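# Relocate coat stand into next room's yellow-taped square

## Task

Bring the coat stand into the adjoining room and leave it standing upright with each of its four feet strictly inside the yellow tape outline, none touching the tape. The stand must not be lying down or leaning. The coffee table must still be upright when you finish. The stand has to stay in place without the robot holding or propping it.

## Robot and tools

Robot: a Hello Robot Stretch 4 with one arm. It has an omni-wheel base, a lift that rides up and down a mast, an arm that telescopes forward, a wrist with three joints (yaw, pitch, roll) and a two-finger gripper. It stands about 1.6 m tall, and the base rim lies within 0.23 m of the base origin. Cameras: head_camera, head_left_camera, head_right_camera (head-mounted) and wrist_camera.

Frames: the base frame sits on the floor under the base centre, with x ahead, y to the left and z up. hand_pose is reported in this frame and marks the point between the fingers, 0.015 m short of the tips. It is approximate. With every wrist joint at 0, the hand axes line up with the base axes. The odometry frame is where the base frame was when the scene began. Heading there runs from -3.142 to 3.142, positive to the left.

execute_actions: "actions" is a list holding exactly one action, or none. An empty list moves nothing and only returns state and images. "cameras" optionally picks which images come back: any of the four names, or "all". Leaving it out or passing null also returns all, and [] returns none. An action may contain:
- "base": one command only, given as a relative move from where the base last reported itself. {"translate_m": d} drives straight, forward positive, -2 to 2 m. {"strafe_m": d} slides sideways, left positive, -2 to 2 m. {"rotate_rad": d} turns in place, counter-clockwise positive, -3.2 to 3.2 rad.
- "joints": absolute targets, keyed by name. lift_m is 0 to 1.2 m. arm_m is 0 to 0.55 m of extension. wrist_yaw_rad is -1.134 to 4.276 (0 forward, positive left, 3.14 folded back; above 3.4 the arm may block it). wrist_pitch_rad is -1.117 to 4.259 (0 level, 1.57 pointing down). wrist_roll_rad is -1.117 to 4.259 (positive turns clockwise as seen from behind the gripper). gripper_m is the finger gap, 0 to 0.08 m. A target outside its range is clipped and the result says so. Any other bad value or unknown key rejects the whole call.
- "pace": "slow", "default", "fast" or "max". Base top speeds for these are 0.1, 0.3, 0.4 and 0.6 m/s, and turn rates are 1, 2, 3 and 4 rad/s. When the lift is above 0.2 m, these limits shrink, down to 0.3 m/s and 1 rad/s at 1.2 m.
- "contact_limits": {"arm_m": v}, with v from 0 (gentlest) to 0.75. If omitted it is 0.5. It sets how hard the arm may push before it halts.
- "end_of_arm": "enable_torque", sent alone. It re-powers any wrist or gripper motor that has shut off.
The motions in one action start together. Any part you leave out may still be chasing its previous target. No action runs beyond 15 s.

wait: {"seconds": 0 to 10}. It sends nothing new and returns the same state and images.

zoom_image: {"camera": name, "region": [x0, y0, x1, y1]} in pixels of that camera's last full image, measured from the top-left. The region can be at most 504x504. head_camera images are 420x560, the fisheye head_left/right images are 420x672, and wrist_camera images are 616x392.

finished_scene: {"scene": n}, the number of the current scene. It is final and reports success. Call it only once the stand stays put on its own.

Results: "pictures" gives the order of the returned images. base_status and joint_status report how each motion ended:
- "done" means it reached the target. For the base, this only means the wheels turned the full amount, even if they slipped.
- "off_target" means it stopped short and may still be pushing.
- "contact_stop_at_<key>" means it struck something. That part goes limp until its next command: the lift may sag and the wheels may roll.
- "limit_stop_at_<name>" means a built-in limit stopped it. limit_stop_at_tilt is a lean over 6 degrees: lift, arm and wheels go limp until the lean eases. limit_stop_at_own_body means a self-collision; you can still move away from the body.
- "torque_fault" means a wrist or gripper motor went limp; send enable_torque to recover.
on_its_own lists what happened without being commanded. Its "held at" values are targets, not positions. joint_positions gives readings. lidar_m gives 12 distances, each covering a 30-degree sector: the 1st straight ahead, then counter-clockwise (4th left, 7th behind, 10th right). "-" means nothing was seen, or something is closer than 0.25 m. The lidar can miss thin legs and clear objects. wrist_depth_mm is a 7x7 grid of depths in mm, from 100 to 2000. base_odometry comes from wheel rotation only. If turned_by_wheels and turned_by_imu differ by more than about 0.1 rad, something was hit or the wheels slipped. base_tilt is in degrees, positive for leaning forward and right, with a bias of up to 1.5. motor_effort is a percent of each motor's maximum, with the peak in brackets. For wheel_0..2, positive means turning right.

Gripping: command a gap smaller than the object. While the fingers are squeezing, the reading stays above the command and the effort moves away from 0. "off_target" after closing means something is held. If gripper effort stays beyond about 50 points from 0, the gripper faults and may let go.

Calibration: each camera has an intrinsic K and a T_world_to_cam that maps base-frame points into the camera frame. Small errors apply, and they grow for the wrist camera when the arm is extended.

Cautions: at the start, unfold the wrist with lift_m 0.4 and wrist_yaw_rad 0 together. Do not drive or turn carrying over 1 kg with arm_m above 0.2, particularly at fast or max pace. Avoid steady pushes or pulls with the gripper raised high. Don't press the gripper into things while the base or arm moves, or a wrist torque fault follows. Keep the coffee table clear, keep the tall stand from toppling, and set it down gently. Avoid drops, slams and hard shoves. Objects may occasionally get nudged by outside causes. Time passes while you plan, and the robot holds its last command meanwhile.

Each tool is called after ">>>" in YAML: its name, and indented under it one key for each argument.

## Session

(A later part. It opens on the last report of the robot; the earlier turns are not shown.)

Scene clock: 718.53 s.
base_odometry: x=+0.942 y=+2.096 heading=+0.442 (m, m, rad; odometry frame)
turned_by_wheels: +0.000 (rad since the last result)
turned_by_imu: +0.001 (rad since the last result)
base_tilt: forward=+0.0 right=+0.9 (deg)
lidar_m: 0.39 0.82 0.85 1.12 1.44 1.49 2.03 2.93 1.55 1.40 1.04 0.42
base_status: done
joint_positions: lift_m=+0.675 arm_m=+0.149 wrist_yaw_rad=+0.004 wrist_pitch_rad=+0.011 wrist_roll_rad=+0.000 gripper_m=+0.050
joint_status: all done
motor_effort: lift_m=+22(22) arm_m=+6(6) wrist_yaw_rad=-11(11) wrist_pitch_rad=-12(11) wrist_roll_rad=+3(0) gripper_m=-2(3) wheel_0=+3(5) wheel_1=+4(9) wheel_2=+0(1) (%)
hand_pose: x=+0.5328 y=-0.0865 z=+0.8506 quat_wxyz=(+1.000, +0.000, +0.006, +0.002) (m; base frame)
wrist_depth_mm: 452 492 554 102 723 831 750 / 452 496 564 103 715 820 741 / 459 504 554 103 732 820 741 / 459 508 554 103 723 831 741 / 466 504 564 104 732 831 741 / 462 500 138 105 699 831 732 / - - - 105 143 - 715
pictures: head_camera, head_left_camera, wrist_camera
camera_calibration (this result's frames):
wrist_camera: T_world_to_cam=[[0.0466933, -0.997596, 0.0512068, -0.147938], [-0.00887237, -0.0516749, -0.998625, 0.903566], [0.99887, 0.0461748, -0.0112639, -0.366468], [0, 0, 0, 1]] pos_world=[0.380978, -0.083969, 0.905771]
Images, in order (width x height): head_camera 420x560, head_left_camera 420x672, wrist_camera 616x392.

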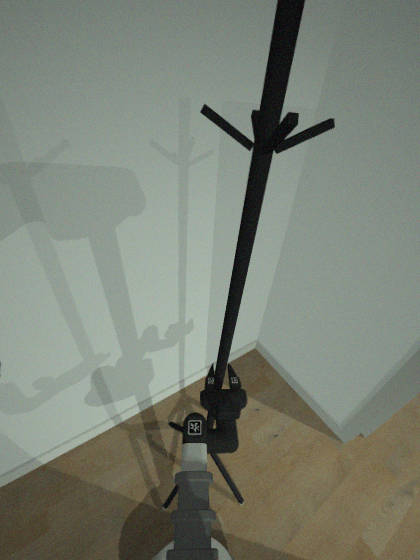

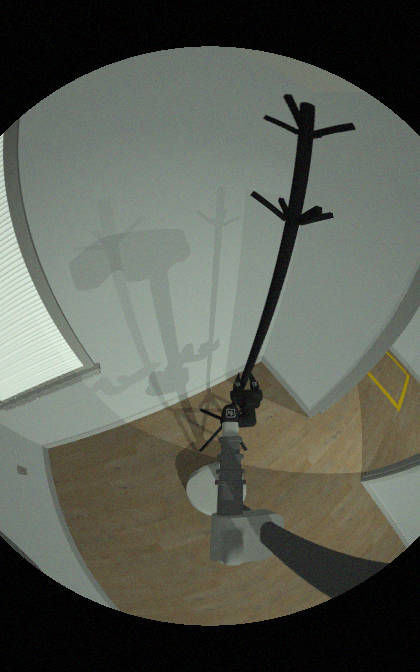

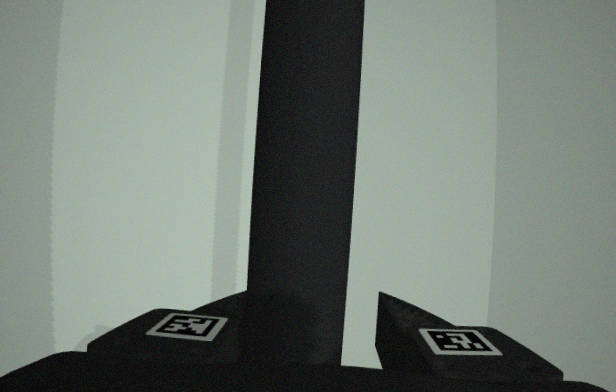

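>>> execute_actions:
  actions:
    - {"base": {"strafe_m": 0.03}, "pace": "slow"}
  cameras: ["head_camera", "wrist_camera", "head_left_camera"]

Scene clock: 724.13 s.
base_odometry: x=+0.929 y=+2.123 heading=+0.443 (m, m, rad; odometry frame)
turned_by_wheels: +0.000 (rad since the last result)
turned_by_imu: +0.000 (rad since the last result)
base_tilt: forward=+0.1 right=+0.7 (deg)
lidar_m: 0.39 0.80 0.80 1.10 1.41 1.48 1.98 2.94 1.60 1.41 1.07 0.45
base_status: done
joint_positions: lift_m=+0.675 arm_m=+0.149 wrist_yaw_rad=+0.002 wrist_pitch_rad=+0.011 wrist_roll_rad=+0.000 gripper_m=+0.050
joint_status: not commanded
motor_effort: lift_m=+22(22) arm_m=+6(6) wrist_yaw_rad=-5(13) wrist_pitch_rad=-11(14) wrist_roll_rad=+4(2) gripper_m=-1(3) wheel_0=+0(3) wheel_1=+3(8) wheel_2=+0(1) (%)
hand_pose: x=+0.5326 y=-0.0869 z=+0.8507 quat_wxyz=(+1.000, +0.000, +0.005, +0.001) (m; base frame)
wrist_depth_mm: 436 477 530 101 699 831 768 / 439 488 535 102 707 820 768 / 449 492 544 102 707 842 768 / 452 496 539 103 707 842 768 / 449 492 535 103 715 831 759 / 452 484 112 103 683 831 750 / - - - 104 144 - 750
pictures: head_camera, head_left_camera, wrist_camera
camera_calibration (this result's frames):
wrist_camera: T_world_to_cam=[[0.0448213, -0.997656, 0.051709, -0.147765], [-0.00880721, -0.0521536, -0.9986, 0.903481], [0.998956, 0.0443031, -0.0111242, -0.366614], [0, 0, 0, 1]] pos_world=[0.380812, -0.0840571, 0.905779]
Images, in order (width x height): head_camera 420x560, head_left_camera 420x672, wrist_camera 616x392.

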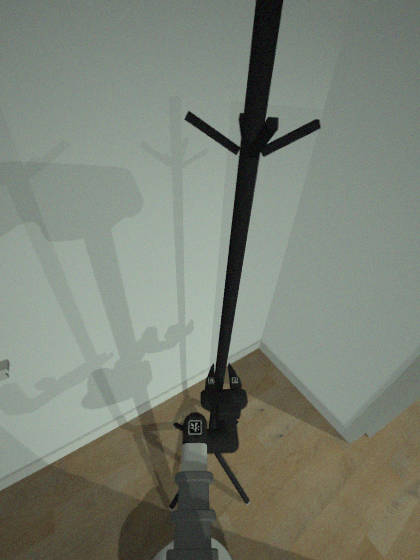

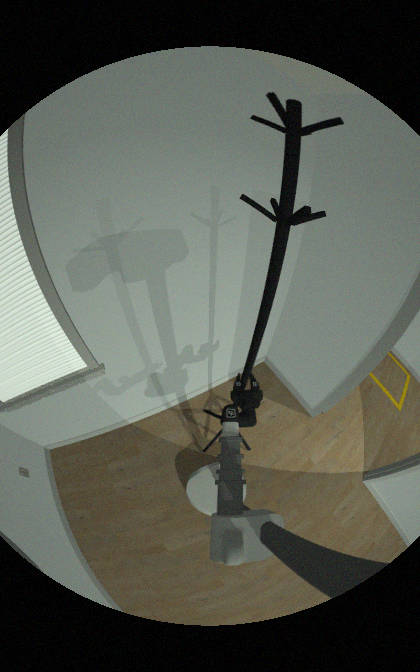

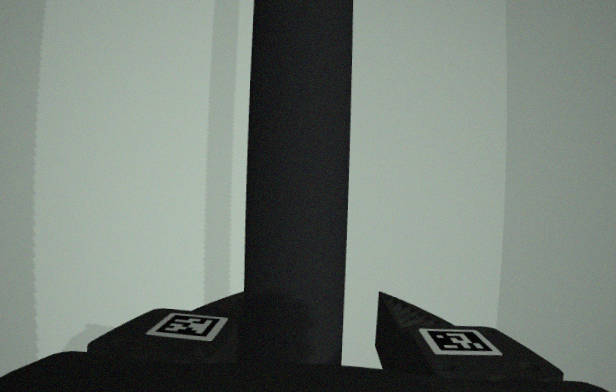

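>>> execute_actions:
  actions:
    - {"base": {"strafe_m": 0.008}, "joints": {"lift_m": 0.63}, "pace": "slow"}
  cameras: ["wrist_camera"]

>>> execute_actions:
  actions:
    - {"joints": {"gripper_m": 0.027}}
  cameras: ["wrist_camera"]

Scene clock: 779.27 s.
base_odometry: x=+0.926 y=+2.131 heading=+0.443 (m, m, rad; odometry frame)
turned_by_wheels: +0.000 (rad since the last result)
turned_by_imu: +0.000 (rad since the last result)
base_tilt: forward=+0.1 right=+0.9 (deg)
lidar_m: 0.37 0.78 0.82 1.07 1.41 1.48 1.98 2.94 1.61 1.42 1.07 0.44
base_status: done
joint_positions: lift_m=+0.630 arm_m=+0.149 wrist_yaw_rad=+0.000 wrist_pitch_rad=+0.010 wrist_roll_rad=+0.000 gripper_m=+0.050
joint_status: all done
motor_effort: lift_m=+16(26) arm_m=+6(6) wrist_yaw_rad=+1(5) wrist_pitch_rad=-8(11) wrist_roll_rad=+4(4) gripper_m=-1(2) wheel_0=-2(4) wheel_1=+3(6) wheel_2=+0(0) (%)
hand_pose: x=+0.5324 y=-0.0873 z=+0.8064 quat_wxyz=(+1.000, +0.000, +0.005, +0.000) (m; base frame)
wrist_depth_mm: 439 480 535 102 699 820 768 / 442 477 539 102 699 809 750 / 439 484 544 102 707 831 768 / 445 488 539 103 715 831 778 / 449 488 549 103 715 831 759 / 449 480 146 103 150 831 759 / - - - 103 120 - 741
pictures: wrist_camera
camera_calibration (this result's frames):
wrist_camera: T_world_to_cam=[[0.0429011, -0.997739, 0.0517334, -0.144872], [-0.00822872, -0.0521322, -0.998606, 0.85889], [0.999045, 0.0424156, -0.0104466, -0.367686], [0, 0, 0, 1]] pos_world=[0.380617, -0.0841725, 0.861346]
Images, in order (width x height): wrist_camera 616x392.

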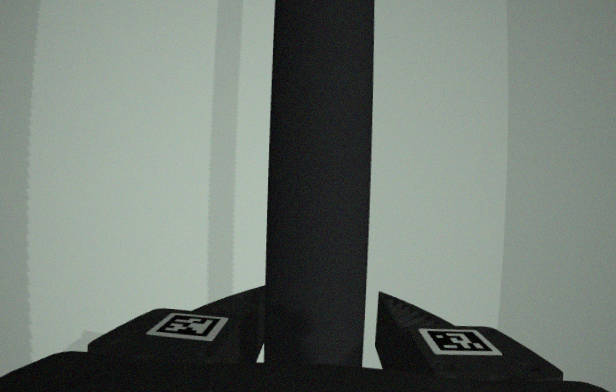

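Scene clock: 780.23 s.
base_odometry: x=+0.926 y=+2.131 heading=+0.443 (m, m, rad; odometry frame)
turned_by_wheels: +0.000 (rad since the last result)
turned_by_imu: +0.000 (rad since the last result)
base_tilt: forward=-0.1 right=+0.9 (deg)
lidar_m: 0.38 0.81 0.81 1.08 1.41 1.44 2.01 2.94 1.62 1.41 1.06 0.43
base_status: not commanded
joint_positions: lift_m=+0.630 arm_m=+0.149 wrist_yaw_rad=+0.003 wrist_pitch_rad=+0.010 wrist_roll_rad=+0.000 gripper_m=+0.031
joint_status: gripper_m off_target (ended at +0.031, target +0.027)
motor_effort: lift_m=+16(16) arm_m=+6(6) wrist_yaw_rad=-7(8) wrist_pitch_rad=-8(9) wrist_roll_rad=+3(4) gripper_m=-28(28) wheel_0=+1(2) wheel_1=+3(3) wheel_2=+0(1) (%)
hand_pose: x=+0.5327 y=-0.0868 z=+0.8064 quat_wxyz=(+1.000, +0.000, +0.005, +0.002) (m; base frame)
wrist_depth_mm: 436 484 530 104 691 820 778 / 433 488 539 101 699 809 778 / 445 488 539 102 691 831 768 / 442 488 544 102 707 842 768 / 445 484 544 102 707 831 778 / 445 492 521 102 132 842 778 / - - - 103 - - 759
pictures: wrist_camera
camera_calibration (this result's frames):
wrist_camera: T_world_to_cam=[[0.0456683, -0.997616, 0.0517441, -0.145765], [-0.0078796, -0.0521563, -0.998608, 0.858779], [0.998926, 0.045197, -0.0102427, -0.367812], [0, 0, 0, 1]] pos_world=[0.380841, -0.0840027, 0.861359]
Images, in order (width x height): wrist_camera 616x392.

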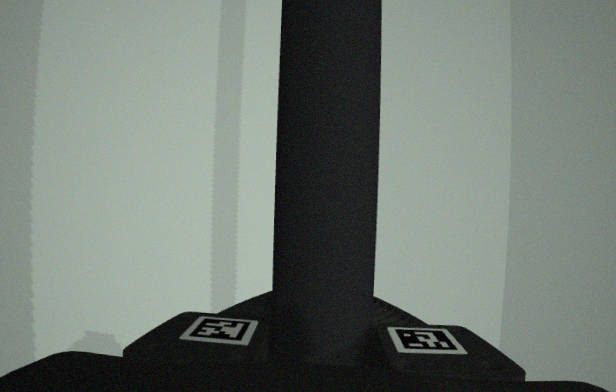

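>>> execute_actions:
  actions:
    - {"joints": {"lift_m": 0.69}, "pace": "slow"}
  cameras: ["wrist_camera", "head_camera"]

Scene clock: 787.03 s.
base_odometry: x=+0.926 y=+2.131 heading=+0.443 (m, m, rad; odometry frame)
turned_by_wheels: +0.000 (rad since the last result)
turned_by_imu: +0.000 (rad since the last result)
base_tilt: forward=+0.1 right=+0.9 (deg)
lidar_m: 0.40 0.81 0.82 1.08 1.40 1.46 1.97 2.95 1.59 1.44 1.06 0.44
base_status: not commanded
joint_positions: lift_m=+0.689 arm_m=+0.149 wrist_yaw_rad=+0.002 wrist_pitch_rad=+0.022 wrist_roll_rad=-0.001 gripper_m=+0.031
joint_status: all done
on_its_own: wrist_pitch_rad is at rest, and its effort (-43) is outside its rest range (-23 to +23)
motor_effort: lift_m=+31(30) arm_m=+6(6) wrist_yaw_rad=-4(11) wrist_pitch_rad=-43(44) wrist_roll_rad=+6(6) gripper_m=-28(28) wheel_0=+1(1) wheel_1=+3(3) wheel_2=+0(0) (%)
hand_pose: x=+0.5325 y=-0.0870 z=+0.8626 quat_wxyz=(+1.000, +0.000, +0.011, +0.001) (m; base frame)
wrist_depth_mm: 430 473 525 108 691 809 788 / 436 477 535 105 691 809 759 / 436 484 539 103 691 820 759 / 445 488 544 101 691 820 768 / 445 492 549 102 715 842 768 / 449 496 530 103 132 831 750 / - - - 104 - - 768
pictures: head_camera, wrist_camera
camera_calibration (this result's frames):
wrist_camera: T_world_to_cam=[[0.0450267, -0.997634, 0.0519457, -0.148773], [-0.0202256, -0.0528982, -0.998395, 0.921185], [0.998781, 0.0439038, -0.0225596, -0.356481], [0, 0, 0, 1]] pos_world=[0.381377, -0.0840414, 0.919393]
Images, in order (width x height): head_camera 420x560, wrist_camera 616x392.

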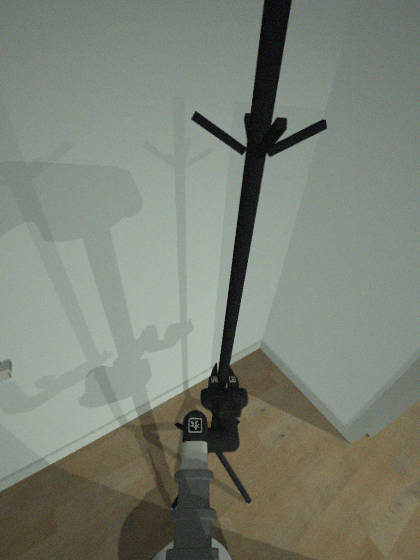

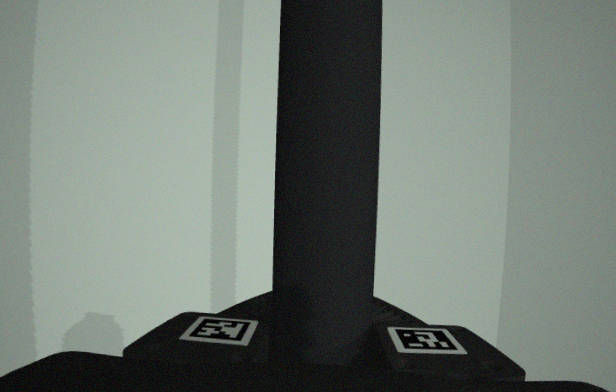

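>>> execute_actions:
  actions:
    - {"joints": {"lift_m": 0.72}, "pace": "slow"}
  cameras: ["wrist_camera", "head_camera", "head_left_camera"]

Scene clock: 806.27 s.
base_odometry: x=+0.926 y=+2.131 heading=+0.443 (m, m, rad; odometry frame)
turned_by_wheels: +0.000 (rad since the last result)
turned_by_imu: +0.000 (rad since the last result)
base_tilt: forward=+0.1 right=+0.9 (deg)
lidar_m: 0.39 0.81 0.83 1.08 1.39 1.46 1.97 2.96 1.57 1.44 1.07 0.45
base_status: not commanded
joint_positions: lift_m=+0.719 arm_m=+0.149 wrist_yaw_rad=+0.002 wrist_pitch_rad=+0.023 wrist_roll_rad=-0.001 gripper_m=+0.031
joint_status: all done
on_its_own: wrist_pitch_rad is at rest, and its effort (-46) is outside its rest range (-23 to +23)
motor_effort: lift_m=+31(31) arm_m=+6(6) wrist_yaw_rad=-4(4) wrist_pitch_rad=-46(46) wrist_roll_rad=+6(6) gripper_m=-27(27) wheel_0=+1(1) wheel_1=+3(3) wheel_2=+0(0) (%)
hand_pose: x=+0.5325 y=-0.0870 z=+0.8924 quat_wxyz=(+1.000, +0.000, +0.012, +0.001) (m; base frame)
wrist_depth_mm: 433 473 535 107 691 798 778 / 433 480 544 107 691 809 778 / 439 484 535 103 691 820 768 / 442 492 544 101 707 831 768 / 449 492 549 102 707 831 759 / 445 492 525 103 132 842 759 / - - - 103 - - 768
pictures: head_camera, head_left_camera, wrist_camera
camera_calibration (this result's frames):
wrist_camera: T_world_to_cam=[[0.0450743, -0.997631, 0.0519664, -0.150365], [-0.0208677, -0.0529482, -0.998379, 0.951314], [0.998766, 0.0439168, -0.0232049, -0.355221], [0, 0, 0, 1]] pos_world=[0.381412, -0.0840379, 0.949343]
Images, in order (width x height): head_camera 420x560, head_left_camera 420x672, wrist_camera 616x392.

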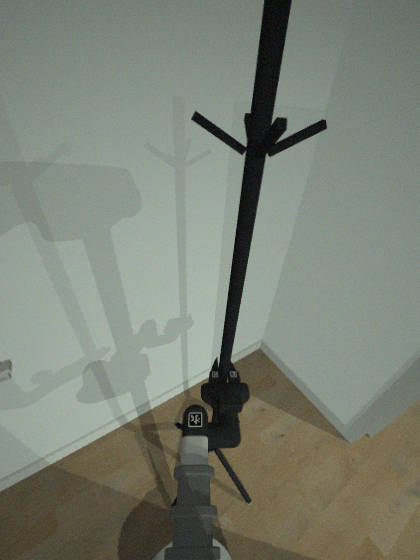

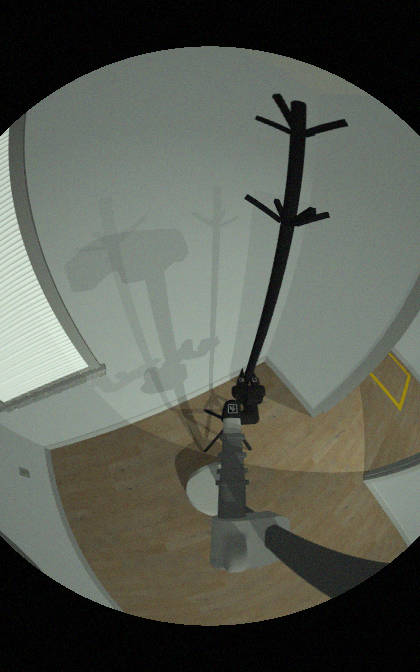

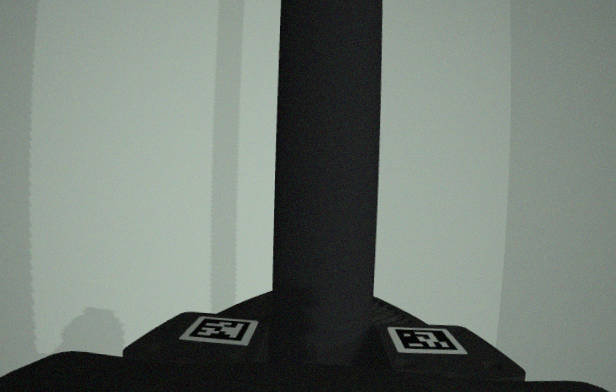

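>>> execute_actions:
  actions:
    - {"joints": {"gripper_m": 0.045}}
  cameras: []

>>> execute_actions:
  actions:
    - {"joints": {"lift_m": 0.63}}
  cameras: ["wrist_camera"]

>>> execute_actions:
  actions:
    - {"joints": {"gripper_m": 0.0}}
  cameras: ["wrist_camera"]

Scene clock: 885.60 s.
base_odometry: x=+0.926 y=+2.131 heading=+0.443 (m, m, rad; odometry frame)
turned_by_wheels: +0.000 (rad since the last result)
turned_by_imu: +0.000 (rad since the last result)
base_tilt: forward=-0.1 right=+0.8 (deg)
lidar_m: 0.39 0.80 0.82 1.10 1.40 1.47 1.99 2.96 1.61 1.42 1.07 0.46
base_status: not commanded
joint_positions: lift_m=+0.720 arm_m=+0.149 wrist_yaw_rad=+0.000 wrist_pitch_rad=+0.011 wrist_roll_rad=+0.000 gripper_m=+0.045
joint_status: all done
motor_effort: lift_m=+24(31) arm_m=+6(6) wrist_yaw_rad=+1(4) wrist_pitch_rad=-11(45) wrist_roll_rad=+5(6) gripper_m=+2(26) wheel_0=+1(1) wheel_1=+3(3) wheel_2=+0(0) (%)
hand_pose: x=+0.5324 y=-0.0874 z=+0.8956 quat_wxyz=(+1.000, +0.000, +0.005, +0.000) (m; base frame)
wrist_depth_mm: 433 473 535 101 699 820 778 / 439 484 544 102 707 820 768 / 442 488 539 102 707 831 768 / 442 492 544 102 699 842 778 / 445 492 549 103 707 854 759 / 445 480 153 103 149 831 759 / - - - 103 118 - 741
pictures: none
No camera images: the call's "cameras" was empty. Leave "cameras" out to get every camera's image.

Scene clock: 886.97 s.
base_odometry: x=+0.926 y=+2.131 heading=+0.443 (m, m, rad; odometry frame)
turned_by_wheels: +0.000 (rad since the last result)
turned_by_imu: +0.000 (rad since the last result)
base_tilt: forward=+0.1 right=+0.8 (deg)
lidar_m: 0.37 0.81 0.81 1.10 1.40 1.46 1.97 2.94 1.59 1.45 1.08 0.45
base_status: not commanded
joint_positions: lift_m=+0.630 arm_m=+0.149 wrist_yaw_rad=+0.000 wrist_pitch_rad=+0.010 wrist_roll_rad=+0.000 gripper_m=+0.045
joint_status: all done
motor_effort: lift_m=+16(25) arm_m=+6(6) wrist_yaw_rad=+1(1) wrist_pitch_rad=-9(9) wrist_roll_rad=+4(4) gripper_m=+3(1) wheel_0=+1(1) wheel_1=+3(3) wheel_2=+0(1) (%)
hand_pose: x=+0.5324 y=-0.0874 z=+0.8063 quat_wxyz=(+1.000, +0.000, +0.005, +0.000) (m; base frame)
wrist_depth_mm: 439 480 535 101 699 820 759 / 436 480 539 101 691 842 759 / 439 492 549 102 699 820 778 / 445 492 549 102 707 831 768 / 442 488 554 103 715 831 768 / 449 480 153 103 149 820 759 / - - - 103 118 - 741
pictures: wrist_camera
camera_calibration (this result's frames):
wrist_camera: T_world_to_cam=[[0.0428827, -0.997732, 0.0518771, -0.14498], [-0.00835501, -0.0522812, -0.998597, 0.858883], [0.999045, 0.0423892, -0.010578, -0.36758], [0, 0, 0, 1]] pos_world=[0.380622, -0.0841661, 0.861312]
Images, in order (width x height): wrist_camera 616x392.

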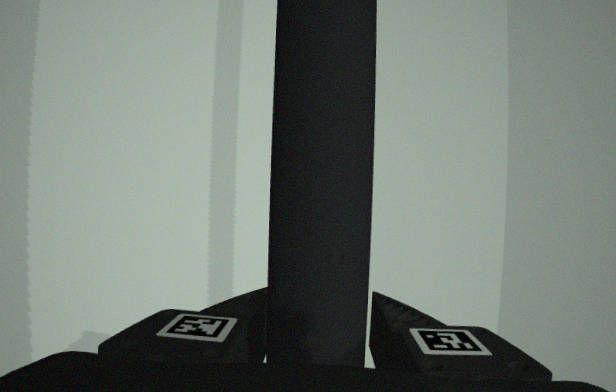

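Scene clock: 887.83 s.
base_odometry: x=+0.926 y=+2.131 heading=+0.443 (m, m, rad; odometry frame)
turned_by_wheels: +0.000 (rad since the last result)
turned_by_imu: +0.000 (rad since the last result)
base_tilt: forward=+0.1 right=+0.7 (deg)
lidar_m: 0.40 0.79 0.83 1.10 1.41 1.44 1.96 2.94 1.59 1.43 1.06 0.47
base_status: not commanded
joint_positions: lift_m=+0.630 arm_m=+0.149 wrist_yaw_rad=+0.002 wrist_pitch_rad=+0.010 wrist_roll_rad=+0.000 gripper_m=+0.030
joint_status: gripper_m off_target (ended at +0.030, target +0.000)
on_its_own: gripper_m is held at +0.026, not at your +0.000, by its contact guard: the fingers met something
motor_effort: lift_m=+16(16) arm_m=+6(6) wrist_yaw_rad=-4(5) wrist_pitch_rad=-8(9) wrist_roll_rad=+4(5) gripper_m=-37(39) wheel_0=+1(1) wheel_1=+3(3) wheel_2=+0(0) (%)
hand_pose: x=+0.5326 y=-0.0869 z=+0.8064 quat_wxyz=(+1.000, +0.000, +0.005, +0.001) (m; base frame)
wrist_depth_mm: 436 477 535 103 691 809 778 / 439 480 539 102 699 809 768 / 439 488 544 102 699 820 768 / 445 488 544 102 699 820 768 / 449 492 544 102 707 831 778 / 445 492 521 102 132 842 759 / - - - 103 - - 768
pictures: wrist_camera
camera_calibration (this result's frames):
wrist_camera: T_world_to_cam=[[0.0448984, -0.997649, 0.0517766, -0.145544], [-0.00783478, -0.0521789, -0.998607, 0.858735], [0.998961, 0.0444302, -0.0101591, -0.367891], [0, 0, 0, 1]] pos_world=[0.380772, -0.084048, 0.861337]
Images, in order (width x height): wrist_camera 616x392.

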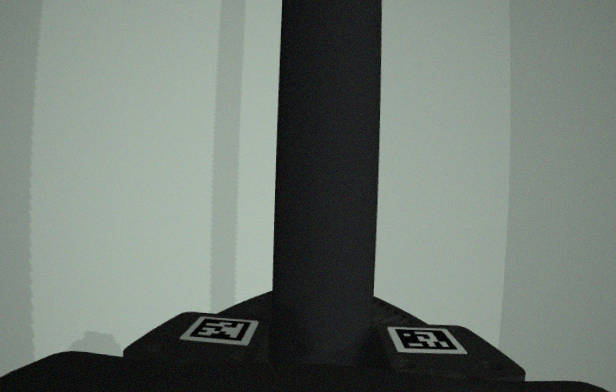

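>>> execute_actions:
  actions: []

Scene clock: 911.87 s.
base_odometry: x=+0.926 y=+2.131 heading=+0.443 (m, m, rad; odometry frame)
turned_by_wheels: +0.000 (rad since the last result)
turned_by_imu: +0.000 (rad since the last result)
base_tilt: forward=-0.2 right=+0.8 (deg)
lidar_m: 0.39 0.79 0.83 1.09 1.40 1.46 1.96 2.94 1.61 1.44 1.07 0.45
base_status: not commanded
joint_positions: lift_m=+0.630 arm_m=+0.149 wrist_yaw_rad=+0.002 wrist_pitch_rad=+0.010 wrist_roll_rad=+0.000 gripper_m=+0.030
joint_status: gripper_m off_target (ended at +0.030, target +0.000)
on_its_own: gripper_m is held at +0.026, not at your +0.000, by its contact guard: the fingers met something
motor_effort: lift_m=+16(16) arm_m=+6(6) wrist_yaw_rad=-5(5) wrist_pitch_rad=-9(9) wrist_roll_rad=+4(5) gripper_m=-37(39) wheel_0=+1(1) wheel_1=+3(3) wheel_2=+0(0) (%)
hand_pose: x=+0.5326 y=-0.0869 z=+0.8064 quat_wxyz=(+1.000, +0.000, +0.005, +0.001) (m; base frame)
wrist_depth_mm: 436 480 539 103 691 809 778 / 439 480 544 102 707 831 778 / 445 492 539 102 699 820 768 / 445 488 549 102 699 831 778 / 445 492 544 102 715 831 768 / 445 488 525 102 132 831 768 / - - - 103 - - 759
pictures: head_camera, head_left_camera, head_right_camera, wrist_camera
camera_calibration (this result's frames):
wrist_camera: T_world_to_cam=[[0.0448995, -0.997649, 0.0517763, -0.145544], [-0.00783465, -0.0521786, -0.998607, 0.858735], [0.998961, 0.0444313, -0.010159, -0.367891], [0, 0, 0, 1]] pos_world=[0.380772, -0.0840479, 0.861337]
Images, in order (width x height): head_camera 420x560, head_left_camera 420x672, head_right_camera 420x672, wrist_camera 616x392.

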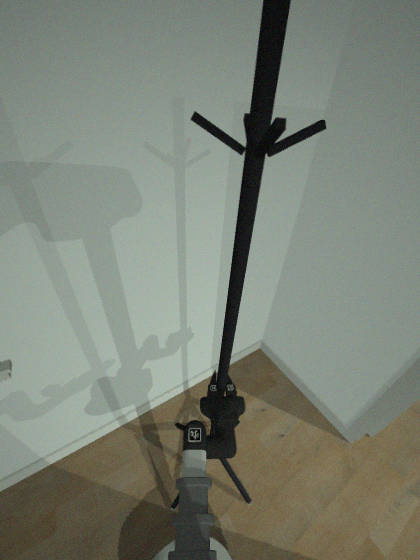

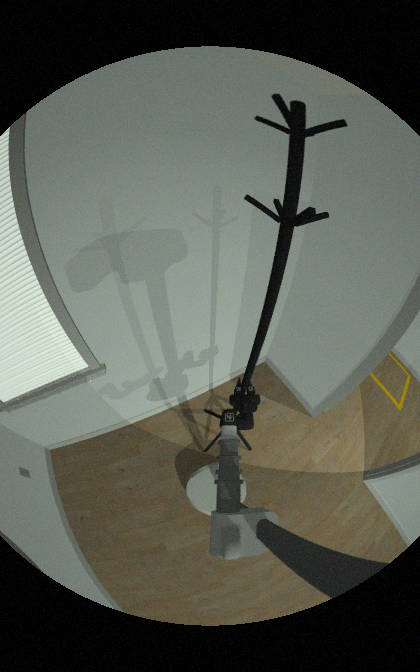

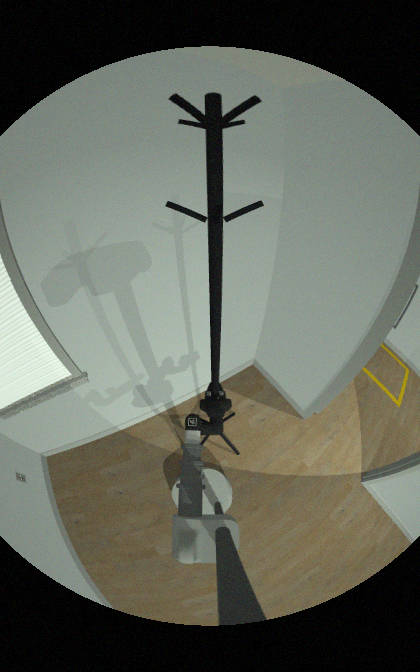

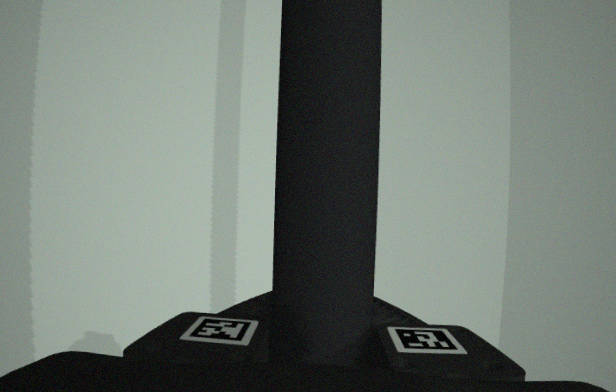

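>>> execute_actions:
  actions:
    - {"joints":{"lift_m":0.70},"pace":"slow"}
  cameras: ["head_camera","wrist_camera"]

Scene clock: 915.57 s.
base_odometry: x=+0.926 y=+2.131 heading=+0.443 (m, m, rad; odometry frame)
turned_by_wheels: +0.000 (rad since the last result)
turned_by_imu: +0.000 (rad since the last result)
base_tilt: forward=+0.1 right=+0.7 (deg)
lidar_m: 0.38 0.79 0.82 1.08 1.40 1.46 1.98 2.94 1.60 1.44 1.07 0.46
base_status: not commanded
joint_positions: lift_m=+0.699 arm_m=+0.149 wrist_yaw_rad=+0.001 wrist_pitch_rad=+0.026 wrist_roll_rad=-0.001 gripper_m=+0.030
joint_status: all done
on_its_own: gripper_m is held at +0.026, not at your +0.000, by its contact guard: the fingers met something; wrist_pitch_rad is at rest, and its effort (-56) is outside its rest range (-23 to +23)
motor_effort: lift_m=+33(36) arm_m=+6(6) wrist_yaw_rad=+1(9) wrist_pitch_rad=-56(53) wrist_roll_rad=+6(7) gripper_m=-35(36) wheel_0=+1(1) wheel_1=+3(3) wheel_2=+0(0) (%)
hand_pose: x=+0.5324 y=-0.0873 z=+0.8715 quat_wxyz=(+1.000, -0.001, +0.013, +0.000) (m; base frame)
wrist_depth_mm: 430 473 535 106 691 798 759 / 439 477 535 105 699 809 768 / 439 488 544 105 699 820 778 / 439 480 549 105 715 831 778 / 442 496 554 102 715 842 768 / 449 500 530 102 132 842 768 / - - - 102 - - 778
pictures: head_camera, wrist_camera
camera_calibration (this result's frames):
wrist_camera: T_world_to_cam=[[0.0440487, -0.997677, 0.0519709, -0.148991], [-0.0243338, -0.0530774, -0.998294, 0.932181], [0.998733, 0.0427089, -0.0266153, -0.352688], [0, 0, 0, 1]] pos_world=[0.381487, -0.0841042, 0.928947]
Images, in order (width x height): head_camera 420x560, wrist_camera 616x392.

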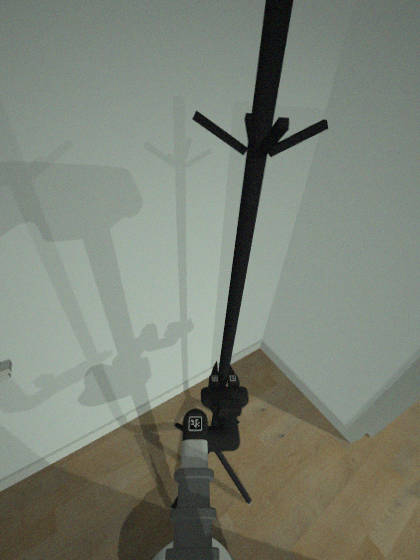

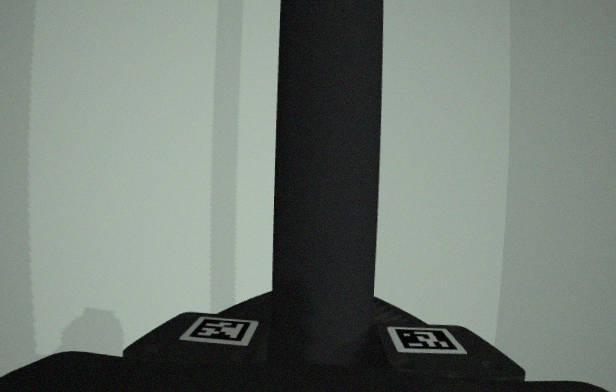

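>>> execute_actions:
  actions:
    - {"joints":{"lift_m":0.74,"gripper_m":0.0},"pace":"slow"}
  cameras: ["head_camera","wrist_camera"]

Scene clock: 951.13 s.
base_odometry: x=+0.926 y=+2.131 heading=+0.443 (m, m, rad; odometry frame)
turned_by_wheels: +0.000 (rad since the last result)
turned_by_imu: +0.000 (rad since the last result)
base_tilt: forward=+0.0 right=+0.9 (deg)
lidar_m: 0.37 0.79 0.81 1.10 1.41 1.47 2.00 2.95 1.59 1.43 1.09 0.43
base_status: not commanded
joint_positions: lift_m=+0.739 arm_m=+0.149 wrist_yaw_rad=+0.001 wrist_pitch_rad=+0.027 wrist_roll_rad=-0.001 gripper_m=+0.030
joint_status: gripper_m off_target (ended at +0.030, target +0.000); the others done
on_its_own: gripper_m is held at +0.026, not at your +0.000, by its contact guard: the fingers met something; wrist_pitch_rad is at rest, and its effort (-57) is outside its rest range (-23 to +23)
motor_effort: lift_m=+33(33) arm_m=+6(6) wrist_yaw_rad=+0(0) wrist_pitch_rad=-57(60) wrist_roll_rad=+6(6) gripper_m=-36(36) wheel_0=+1(1) wheel_1=+3(3) wheel_2=+0(0) (%)
hand_pose: x=+0.5324 y=-0.0873 z=+0.9114 quat_wxyz=(+1.000, -0.001, +0.014, +0.000) (m; base frame)
wrist_depth_mm: 433 469 530 106 691 809 759 / 433 480 535 105 691 831 759 / 442 484 539 105 699 831 778 / 445 484 549 105 699 831 768 / 445 492 539 102 715 842 768 / 452 496 530 102 132 842 759 / - - - 102 - - 759
pictures: head_camera, wrist_camera
camera_calibration (this result's frames):
wrist_camera: T_world_to_cam=[[0.0440648, -0.997677, 0.051944, -0.151051], [-0.0249488, -0.0530773, -0.998279, 0.972302], [0.998717, 0.042693, -0.0272297, -0.351054], [0, 0, 0, 1]] pos_world=[0.381518, -0.0841052, 0.968915]
Images, in order (width x height): head_camera 420x560, wrist_camera 616x392.

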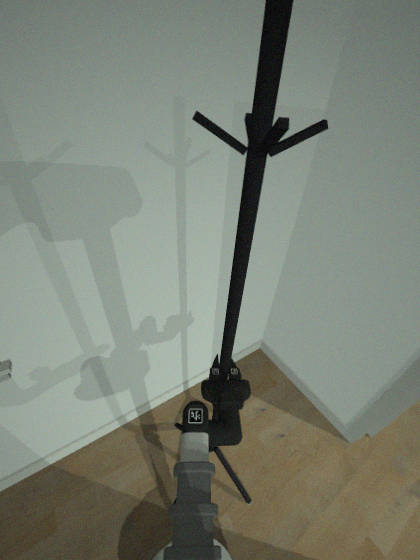

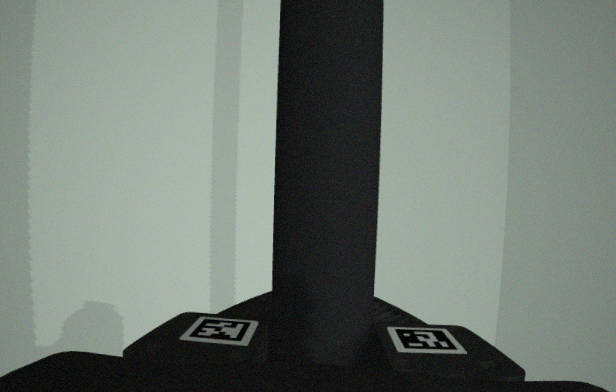

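>>> execute_actions:
  actions:
    - {"joints":{"lift_m":0.732},"pace":"slow"}
  cameras: []

>>> execute_actions:
  actions:
    - {"joints":{"gripper_m":0.08}}
  cameras: ["head_camera","wrist_camera"]

Scene clock: 1023.77 s.
base_odometry: x=+0.926 y=+2.131 heading=+0.443 (m, m, rad; odometry frame)
turned_by_wheels: +0.000 (rad since the last result)
turned_by_imu: +0.000 (rad since the last result)
base_tilt: forward=+0.0 right=+0.9 (deg)
lidar_m: 0.37 0.81 0.82 1.10 1.41 1.46 1.99 2.93 1.59 1.41 1.08 0.47
base_status: not commanded
joint_positions: lift_m=+0.732 arm_m=+0.149 wrist_yaw_rad=+0.001 wrist_pitch_rad=+0.016 wrist_roll_rad=-0.001 gripper_m=+0.030
joint_status: all done
on_its_own: gripper_m is held at +0.026, not at your +0.000, by its contact guard: the fingers met something; wrist_pitch_rad is at rest, and its effort (-27) is outside its rest range (-23 to +23)
motor_effort: lift_m=+19(31) arm_m=+6(6) wrist_yaw_rad=-1(0) wrist_pitch_rad=-27(57) wrist_roll_rad=+6(7) gripper_m=-36(37) wheel_0=+1(1) wheel_1=+3(3) wheel_2=+0(0) (%)
hand_pose: x=+0.5325 y=-0.0872 z=+0.9068 quat_wxyz=(+1.000, -0.001, +0.008, +0.000) (m; base frame)
wrist_depth_mm: 436 480 539 106 683 831 768 / 436 480 539 105 691 820 768 / 442 488 539 103 691 831 768 / 442 480 554 101 715 820 759 / 445 488 549 102 707 831 768 / 442 492 525 102 132 831 759 / - - - 103 - - 778
pictures: none
No camera images: the call's "cameras" was empty. Leave "cameras" out to get every camera's image.

Scene clock: 1024.93 s.
base_odometry: x=+0.926 y=+2.131 heading=+0.443 (m, m, rad; odometry frame)
turned_by_wheels: +0.000 (rad since the last result)
turned_by_imu: +0.000 (rad since the last result)
base_tilt: forward=+0.1 right=+0.8 (deg)
lidar_m: 0.38 0.80 0.81 1.09 1.39 1.47 1.98 2.94 1.60 1.44 1.06 0.44
base_status: not commanded
joint_positions: lift_m=+0.732 arm_m=+0.149 wrist_yaw_rad=+0.000 wrist_pitch_rad=+0.010 wrist_roll_rad=+0.000 gripper_m=+0.080
joint_status: all done
motor_effort: lift_m=+19(19) arm_m=+6(6) wrist_yaw_rad=+1(4) wrist_pitch_rad=-10(26) wrist_roll_rad=+4(6) gripper_m=+2(35) wheel_0=+1(1) wheel_1=+3(3) wheel_2=+0(0) (%)
hand_pose: x=+0.5324 y=-0.0874 z=+0.9081 quat_wxyz=(+1.000, +0.000, +0.005, +0.000) (m; base frame)
wrist_depth_mm: 436 480 535 105 699 809 788 / 439 480 539 104 699 831 768 / 442 492 544 104 683 831 768 / 445 488 554 102 699 831 778 / 445 488 544 102 715 831 768 / 445 473 164 102 691 831 741 / - - 144 101 427 - -
pictures: head_camera, wrist_camera
camera_calibration (this result's frames):
wrist_camera: T_world_to_cam=[[0.0428192, -0.997736, 0.0518585, -0.150223], [-0.00839655, -0.0522637, -0.998598, 0.960535], [0.999048, 0.0423238, -0.0106154, -0.36647], [0, 0, 0, 1]] pos_world=[0.380618, -0.084171, 0.963088]
Images, in order (width x height): head_camera 420x560, wrist_camera 616x392.

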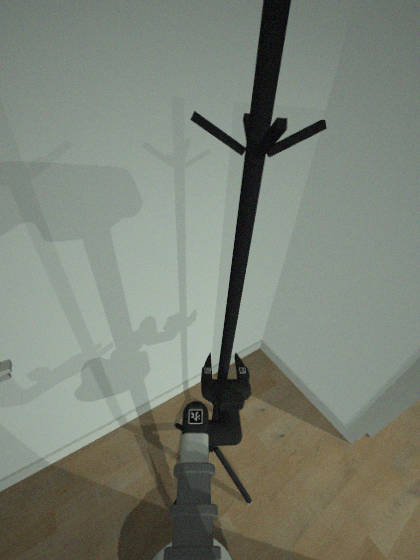

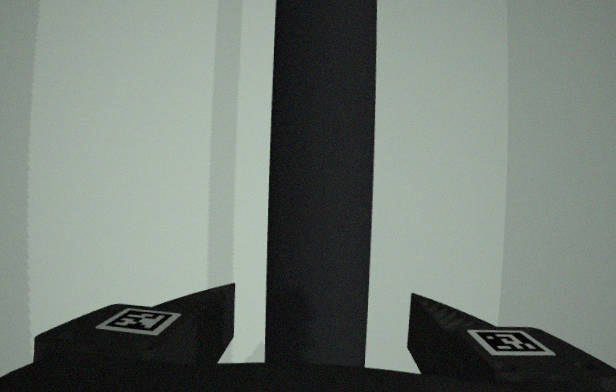

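>>> zoom_image:
  camera: "head_camera"
  region: [170, 330, 290, 450]

Region (170, 330, 290, 450) of head_camera's 420x560 image, scaled by 4.200, with more detail than that image has.

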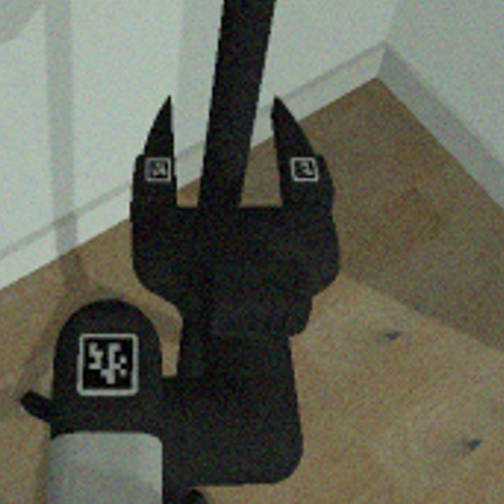

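>>> execute_actions:
  actions:
    - {"joints":{"arm_m":0.122,"lift_m":0.70}}
  cameras: ["wrist_camera"]

>>> execute_actions:
  actions:
    - {"joints":{"gripper_m":0.0},"pace":"max"}
  cameras: ["wrist_camera","head_camera"]

Scene clock: 1039.70 s.
base_odometry: x=+0.926 y=+2.131 heading=+0.443 (m, m, rad; odometry frame)
turned_by_wheels: +0.000 (rad since the last result)
turned_by_imu: +0.000 (rad since the last result)
base_tilt: forward=-0.1 right=+0.7 (deg)
lidar_m: 0.37 0.80 0.81 1.09 1.39 1.46 1.98 2.94 1.60 1.41 1.08 0.45
base_status: not commanded
joint_positions: lift_m=+0.700 arm_m=+0.124 wrist_yaw_rad=+0.000 wrist_pitch_rad=+0.010 wrist_roll_rad=+0.000 gripper_m=+0.080
joint_status: all done
motor_effort: lift_m=+16(22) arm_m=-9(10) wrist_yaw_rad=+1(1) wrist_pitch_rad=-9(9) wrist_roll_rad=+4(4) gripper_m=+2(1) wheel_0=+1(1) wheel_1=+3(3) wheel_2=+0(0) (%)
hand_pose: x=+0.5071 y=-0.0874 z=+0.8763 quat_wxyz=(+1.000, +0.000, +0.005, +0.000) (m; base frame)
wrist_depth_mm: 449 500 559 125 715 854 778 / 459 500 569 125 723 842 778 / 462 504 569 126 732 854 778 / 459 512 564 127 741 854 778 / 462 512 569 127 741 854 778 / 462 488 164 128 715 842 778 / - - 144 128 707 - -
pictures: wrist_camera
camera_calibration (this result's frames):
wrist_camera: T_world_to_cam=[[0.0426552, -0.997743, 0.0518626, -0.147446], [-0.008308, -0.0522623, -0.998599, 0.92857], [0.999055, 0.0421645, -0.0105185, -0.341603], [0, 0, 0, 1]] pos_world=[0.355285, -0.0841807, 0.931323]
Images, in order (width x height): wrist_camera 616x392.

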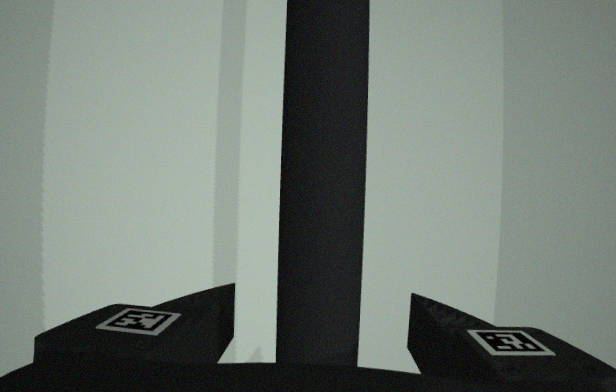

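Scene clock: 1040.87 s.
base_odometry: x=+0.926 y=+2.131 heading=+0.443 (m, m, rad; odometry frame)
turned_by_wheels: +0.000 (rad since the last result)
turned_by_imu: +0.000 (rad since the last result)
base_tilt: forward=+0.1 right=+0.8 (deg)
lidar_m: 0.36 0.79 0.82 1.09 1.41 1.45 1.97 2.94 1.61 1.45 1.09 0.44
base_status: not commanded
joint_positions: lift_m=+0.700 arm_m=+0.123 wrist_yaw_rad=+0.002 wrist_pitch_rad=+0.010 wrist_roll_rad=+0.000 gripper_m=+0.030
joint_status: gripper_m off_target (ended at +0.030, target +0.000)
on_its_own: gripper_m is held at +0.024, not at your +0.000, by its contact guard: the fingers met something
motor_effort: lift_m=+16(16) arm_m=-8(9) wrist_yaw_rad=-4(5) wrist_pitch_rad=-9(9) wrist_roll_rad=+4(2) gripper_m=-42(59) wheel_0=+1(1) wheel_1=+3(3) wheel_2=+0(0) (%)
hand_pose: x=+0.5072 y=-0.0870 z=+0.8764 quat_wxyz=(+1.000, +0.000, +0.005, +0.001) (m; base frame)
wrist_depth_mm: 455 500 559 126 723 842 809 / 455 500 559 126 732 854 778 / 459 504 564 126 732 854 778 / 462 508 564 126 732 854 778 / 462 508 564 126 741 866 778 / 459 508 554 127 144 854 768 / - - - 126 - - 768
pictures: head_camera, wrist_camera
camera_calibration (this result's frames):
wrist_camera: T_world_to_cam=[[0.0445837, -0.997674, 0.0515727, -0.147757], [-0.00799759, -0.0519788, -0.998616, 0.928519], [0.998974, 0.0441096, -0.0102964, -0.341684], [0, 0, 0, 1]] pos_world=[0.355347, -0.0840781, 0.931337]
Images, in order (width x height): head_camera 420x560, wrist_camera 616x392.

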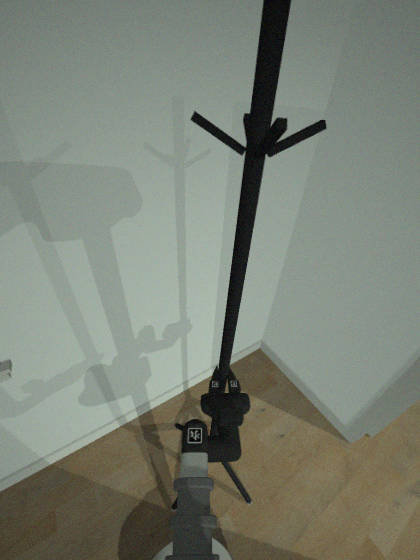

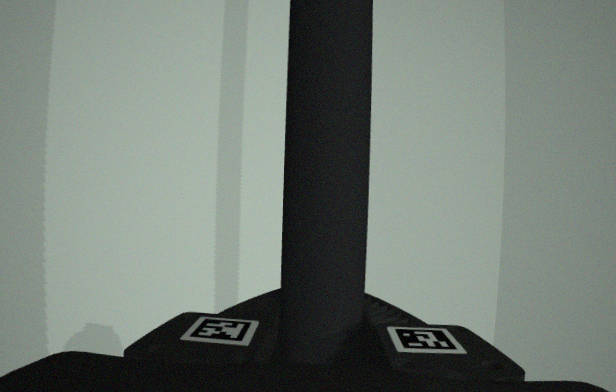

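Max pace gave a deeper hold (0.024, −42). Lift slowly.

>>> execute_actions:
  actions:
    - {"joints":{"lift_m":0.75},"pace":"slow"}
  cameras: ["wrist_camera","head_camera"]

Scene clock: 1045.57 s.
base_odometry: x=+0.926 y=+2.131 heading=+0.443 (m, m, rad; odometry frame)
turned_by_wheels: +0.000 (rad since the last result)
turned_by_imu: +0.000 (rad since the last result)
base_tilt: forward=+0.0 right=+0.7 (deg)
lidar_m: 0.39 0.80 0.82 1.11 1.40 1.47 1.96 2.95 1.58 1.43 1.07 0.44
base_status: not commanded
joint_positions: lift_m=+0.749 arm_m=+0.123 wrist_yaw_rad=+0.000 wrist_pitch_rad=+0.031 wrist_roll_rad=-0.001 gripper_m=+0.030
joint_status: all done
on_its_own: gripper_m is held at +0.024, not at your +0.000, by its contact guard: the fingers met something; wrist_pitch_rad is at rest, and its effort (-69) is outside its rest range (-23 to +23)
motor_effort: lift_m=+34(40) arm_m=-8(8) wrist_yaw_rad=+2(6) wrist_pitch_rad=-69(68) wrist_roll_rad=+7(7) gripper_m=-41(41) wheel_0=+1(1) wheel_1=+3(3) wheel_2=+0(0) (%)
hand_pose: x=+0.5069 y=-0.0874 z=+0.9204 quat_wxyz=(+1.000, -0.001, +0.016, +0.000) (m; base frame)
wrist_depth_mm: 449 496 544 121 699 831 788 / 452 496 559 122 715 842 768 / 459 504 564 123 723 854 778 / 462 504 569 124 741 842 788 / 462 517 569 125 750 854 778 / 466 512 549 126 144 878 778 / - - - 126 - - 768
pictures: head_camera, wrist_camera
camera_calibration (this result's frames):
wrist_camera: T_world_to_cam=[[0.0436795, -0.997698, 0.0518645, -0.150258], [-0.0291351, -0.0531641, -0.998161, 0.982665], [0.998621, 0.0420881, -0.0313902, -0.321525], [0, 0, 0, 1]] pos_world=[0.356275, -0.0841371, 0.978558]
Images, in order (width x height): head_camera 420x560, wrist_camera 616x392.

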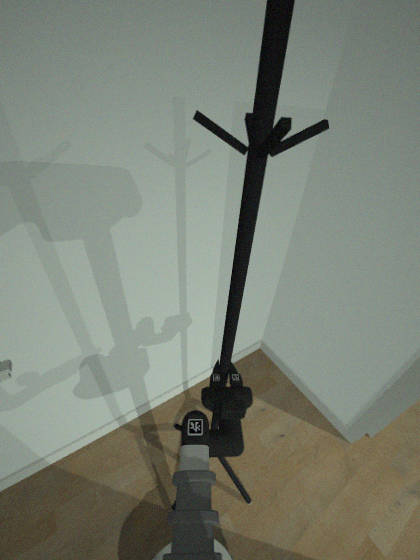

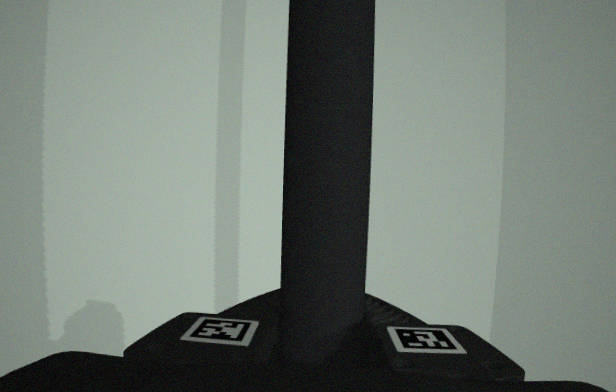

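>>> execute_actions:
  actions:
    - {"joints":{"lift_m":0.78},"pace":"slow"}
  cameras: ["wrist_camera","head_camera"]

Scene clock: 1054.07 s.
base_odometry: x=+0.926 y=+2.131 heading=+0.443 (m, m, rad; odometry frame)
turned_by_wheels: +0.000 (rad since the last result)
turned_by_imu: +0.000 (rad since the last result)
base_tilt: forward=+0.0 right=+0.8 (deg)
lidar_m: 0.35 0.81 0.82 1.09 1.40 1.46 1.97 2.95 1.62 1.41 1.07 0.43
base_status: not commanded
joint_positions: lift_m=+0.779 arm_m=+0.123 wrist_yaw_rad=+0.000 wrist_pitch_rad=+0.032 wrist_roll_rad=+0.000 gripper_m=+0.030
joint_status: all done
on_its_own: gripper_m is held at +0.024, not at your +0.000, by its contact guard: the fingers met something; wrist_pitch_rad is at rest, and its effort (-73) is outside its rest range (-23 to +23)
motor_effort: lift_m=+34(38) arm_m=-8(8) wrist_yaw_rad=+2(1) wrist_pitch_rad=-73(73) wrist_roll_rad=+4(6) gripper_m=-41(41) wheel_0=+1(1) wheel_1=+3(3) wheel_2=+0(0) (%)
hand_pose: x=+0.5069 y=-0.0874 z=+0.9502 quat_wxyz=(+1.000, +0.000, +0.016, +0.000) (m; base frame)
wrist_depth_mm: 449 492 554 122 707 854 778 / 449 496 559 122 715 854 778 / 459 500 564 123 723 866 778 / 462 508 569 124 741 854 788 / 466 517 574 125 741 878 788 / 466 521 554 126 144 878 768 / - - - 126 - - 798
pictures: head_camera, wrist_camera
camera_calibration (this result's frames):
wrist_camera: T_world_to_cam=[[0.0437167, -0.997747, 0.0508986, -0.150904], [-0.0302235, -0.0522449, -0.998177, 1.01301], [0.998587, 0.0420986, -0.0324393, -0.319567], [0, 0, 0, 1]] pos_world=[0.356329, -0.0841857, 1.00848]
Images, in order (width x height): head_camera 420x560, wrist_camera 616x392.

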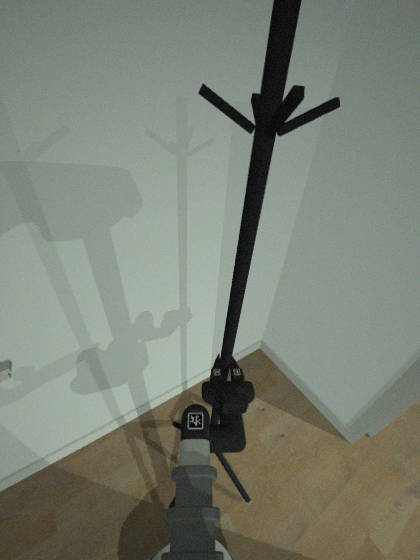

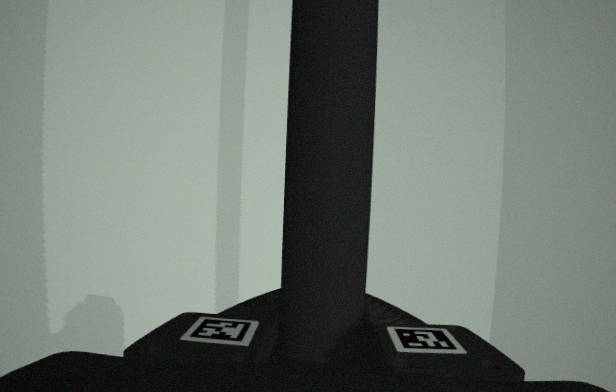

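>>> execute_actions:
  actions:
    - {"base":{"translate_m":-0.3},"pace":"slow"}
  cameras: ["wrist_camera","head_camera"]

Scene clock: 1064.40 s.
base_odometry: x=+0.655 y=+2.002 heading=+0.443 (m, m, rad; odometry frame)
turned_by_wheels: +0.000 (rad since the last result)
turned_by_imu: +0.000 (rad since the last result)
base_tilt: forward=+0.1 right=+0.8 (deg)
lidar_m: 0.35 1.04 1.06 1.33 1.25 1.31 1.77 2.70 1.80 1.42 1.26 0.43
base_status: done
joint_positions: lift_m=+0.779 arm_m=+0.123 wrist_yaw_rad=+0.000 wrist_pitch_rad=+0.032 wrist_roll_rad=+0.000 gripper_m=+0.030
joint_status: not commanded
on_its_own: gripper_m is held at +0.024, not at your +0.000, by its contact guard: the fingers met something; wrist_pitch_rad is at rest, and its effort (-72) is outside its rest range (-23 to +23)
motor_effort: lift_m=+34(34) arm_m=-8(8) wrist_yaw_rad=+2(2) wrist_pitch_rad=-72(73) wrist_roll_rad=+5(4) gripper_m=-40(41) wheel_0=-2(5) wheel_1=-3(5) wheel_2=+3(7) (%)
hand_pose: x=+0.5069 y=-0.0874 z=+0.9501 quat_wxyz=(+1.000, +0.000, +0.016, +0.000) (m; base frame)
wrist_depth_mm: 661 715 809 122 1060 1118 931 / 668 732 820 122 1060 1138 917 / 668 732 831 123 1060 1118 917 / 676 741 831 124 1098 1118 931 / 676 741 831 125 1098 1118 946 / 683 759 809 126 145 1078 917 / - - - 126 - - 931
pictures: head_camera, wrist_camera
camera_calibration (this result's frames):
wrist_camera: T_world_to_cam=[[0.0438584, -0.99774, 0.0509066, -0.150953], [-0.0303331, -0.052262, -0.998173, 1.01304], [0.998577, 0.0422341, -0.0325567, -0.319451], [0, 0, 0, 1]] pos_world=[0.356346, -0.0841766, 1.00847]
Images, in order (width x height): head_camera 420x560, wrist_camera 616x392.

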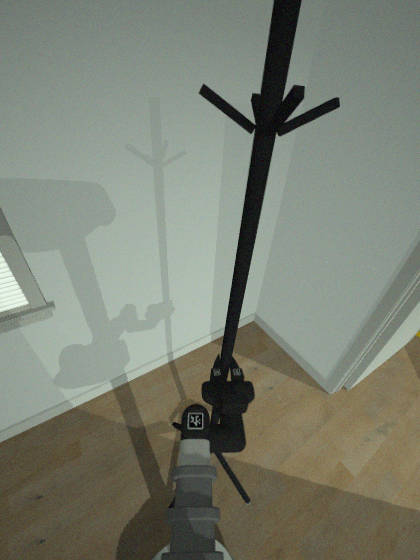

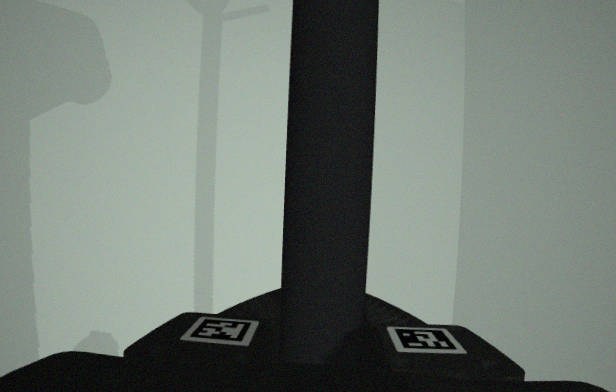

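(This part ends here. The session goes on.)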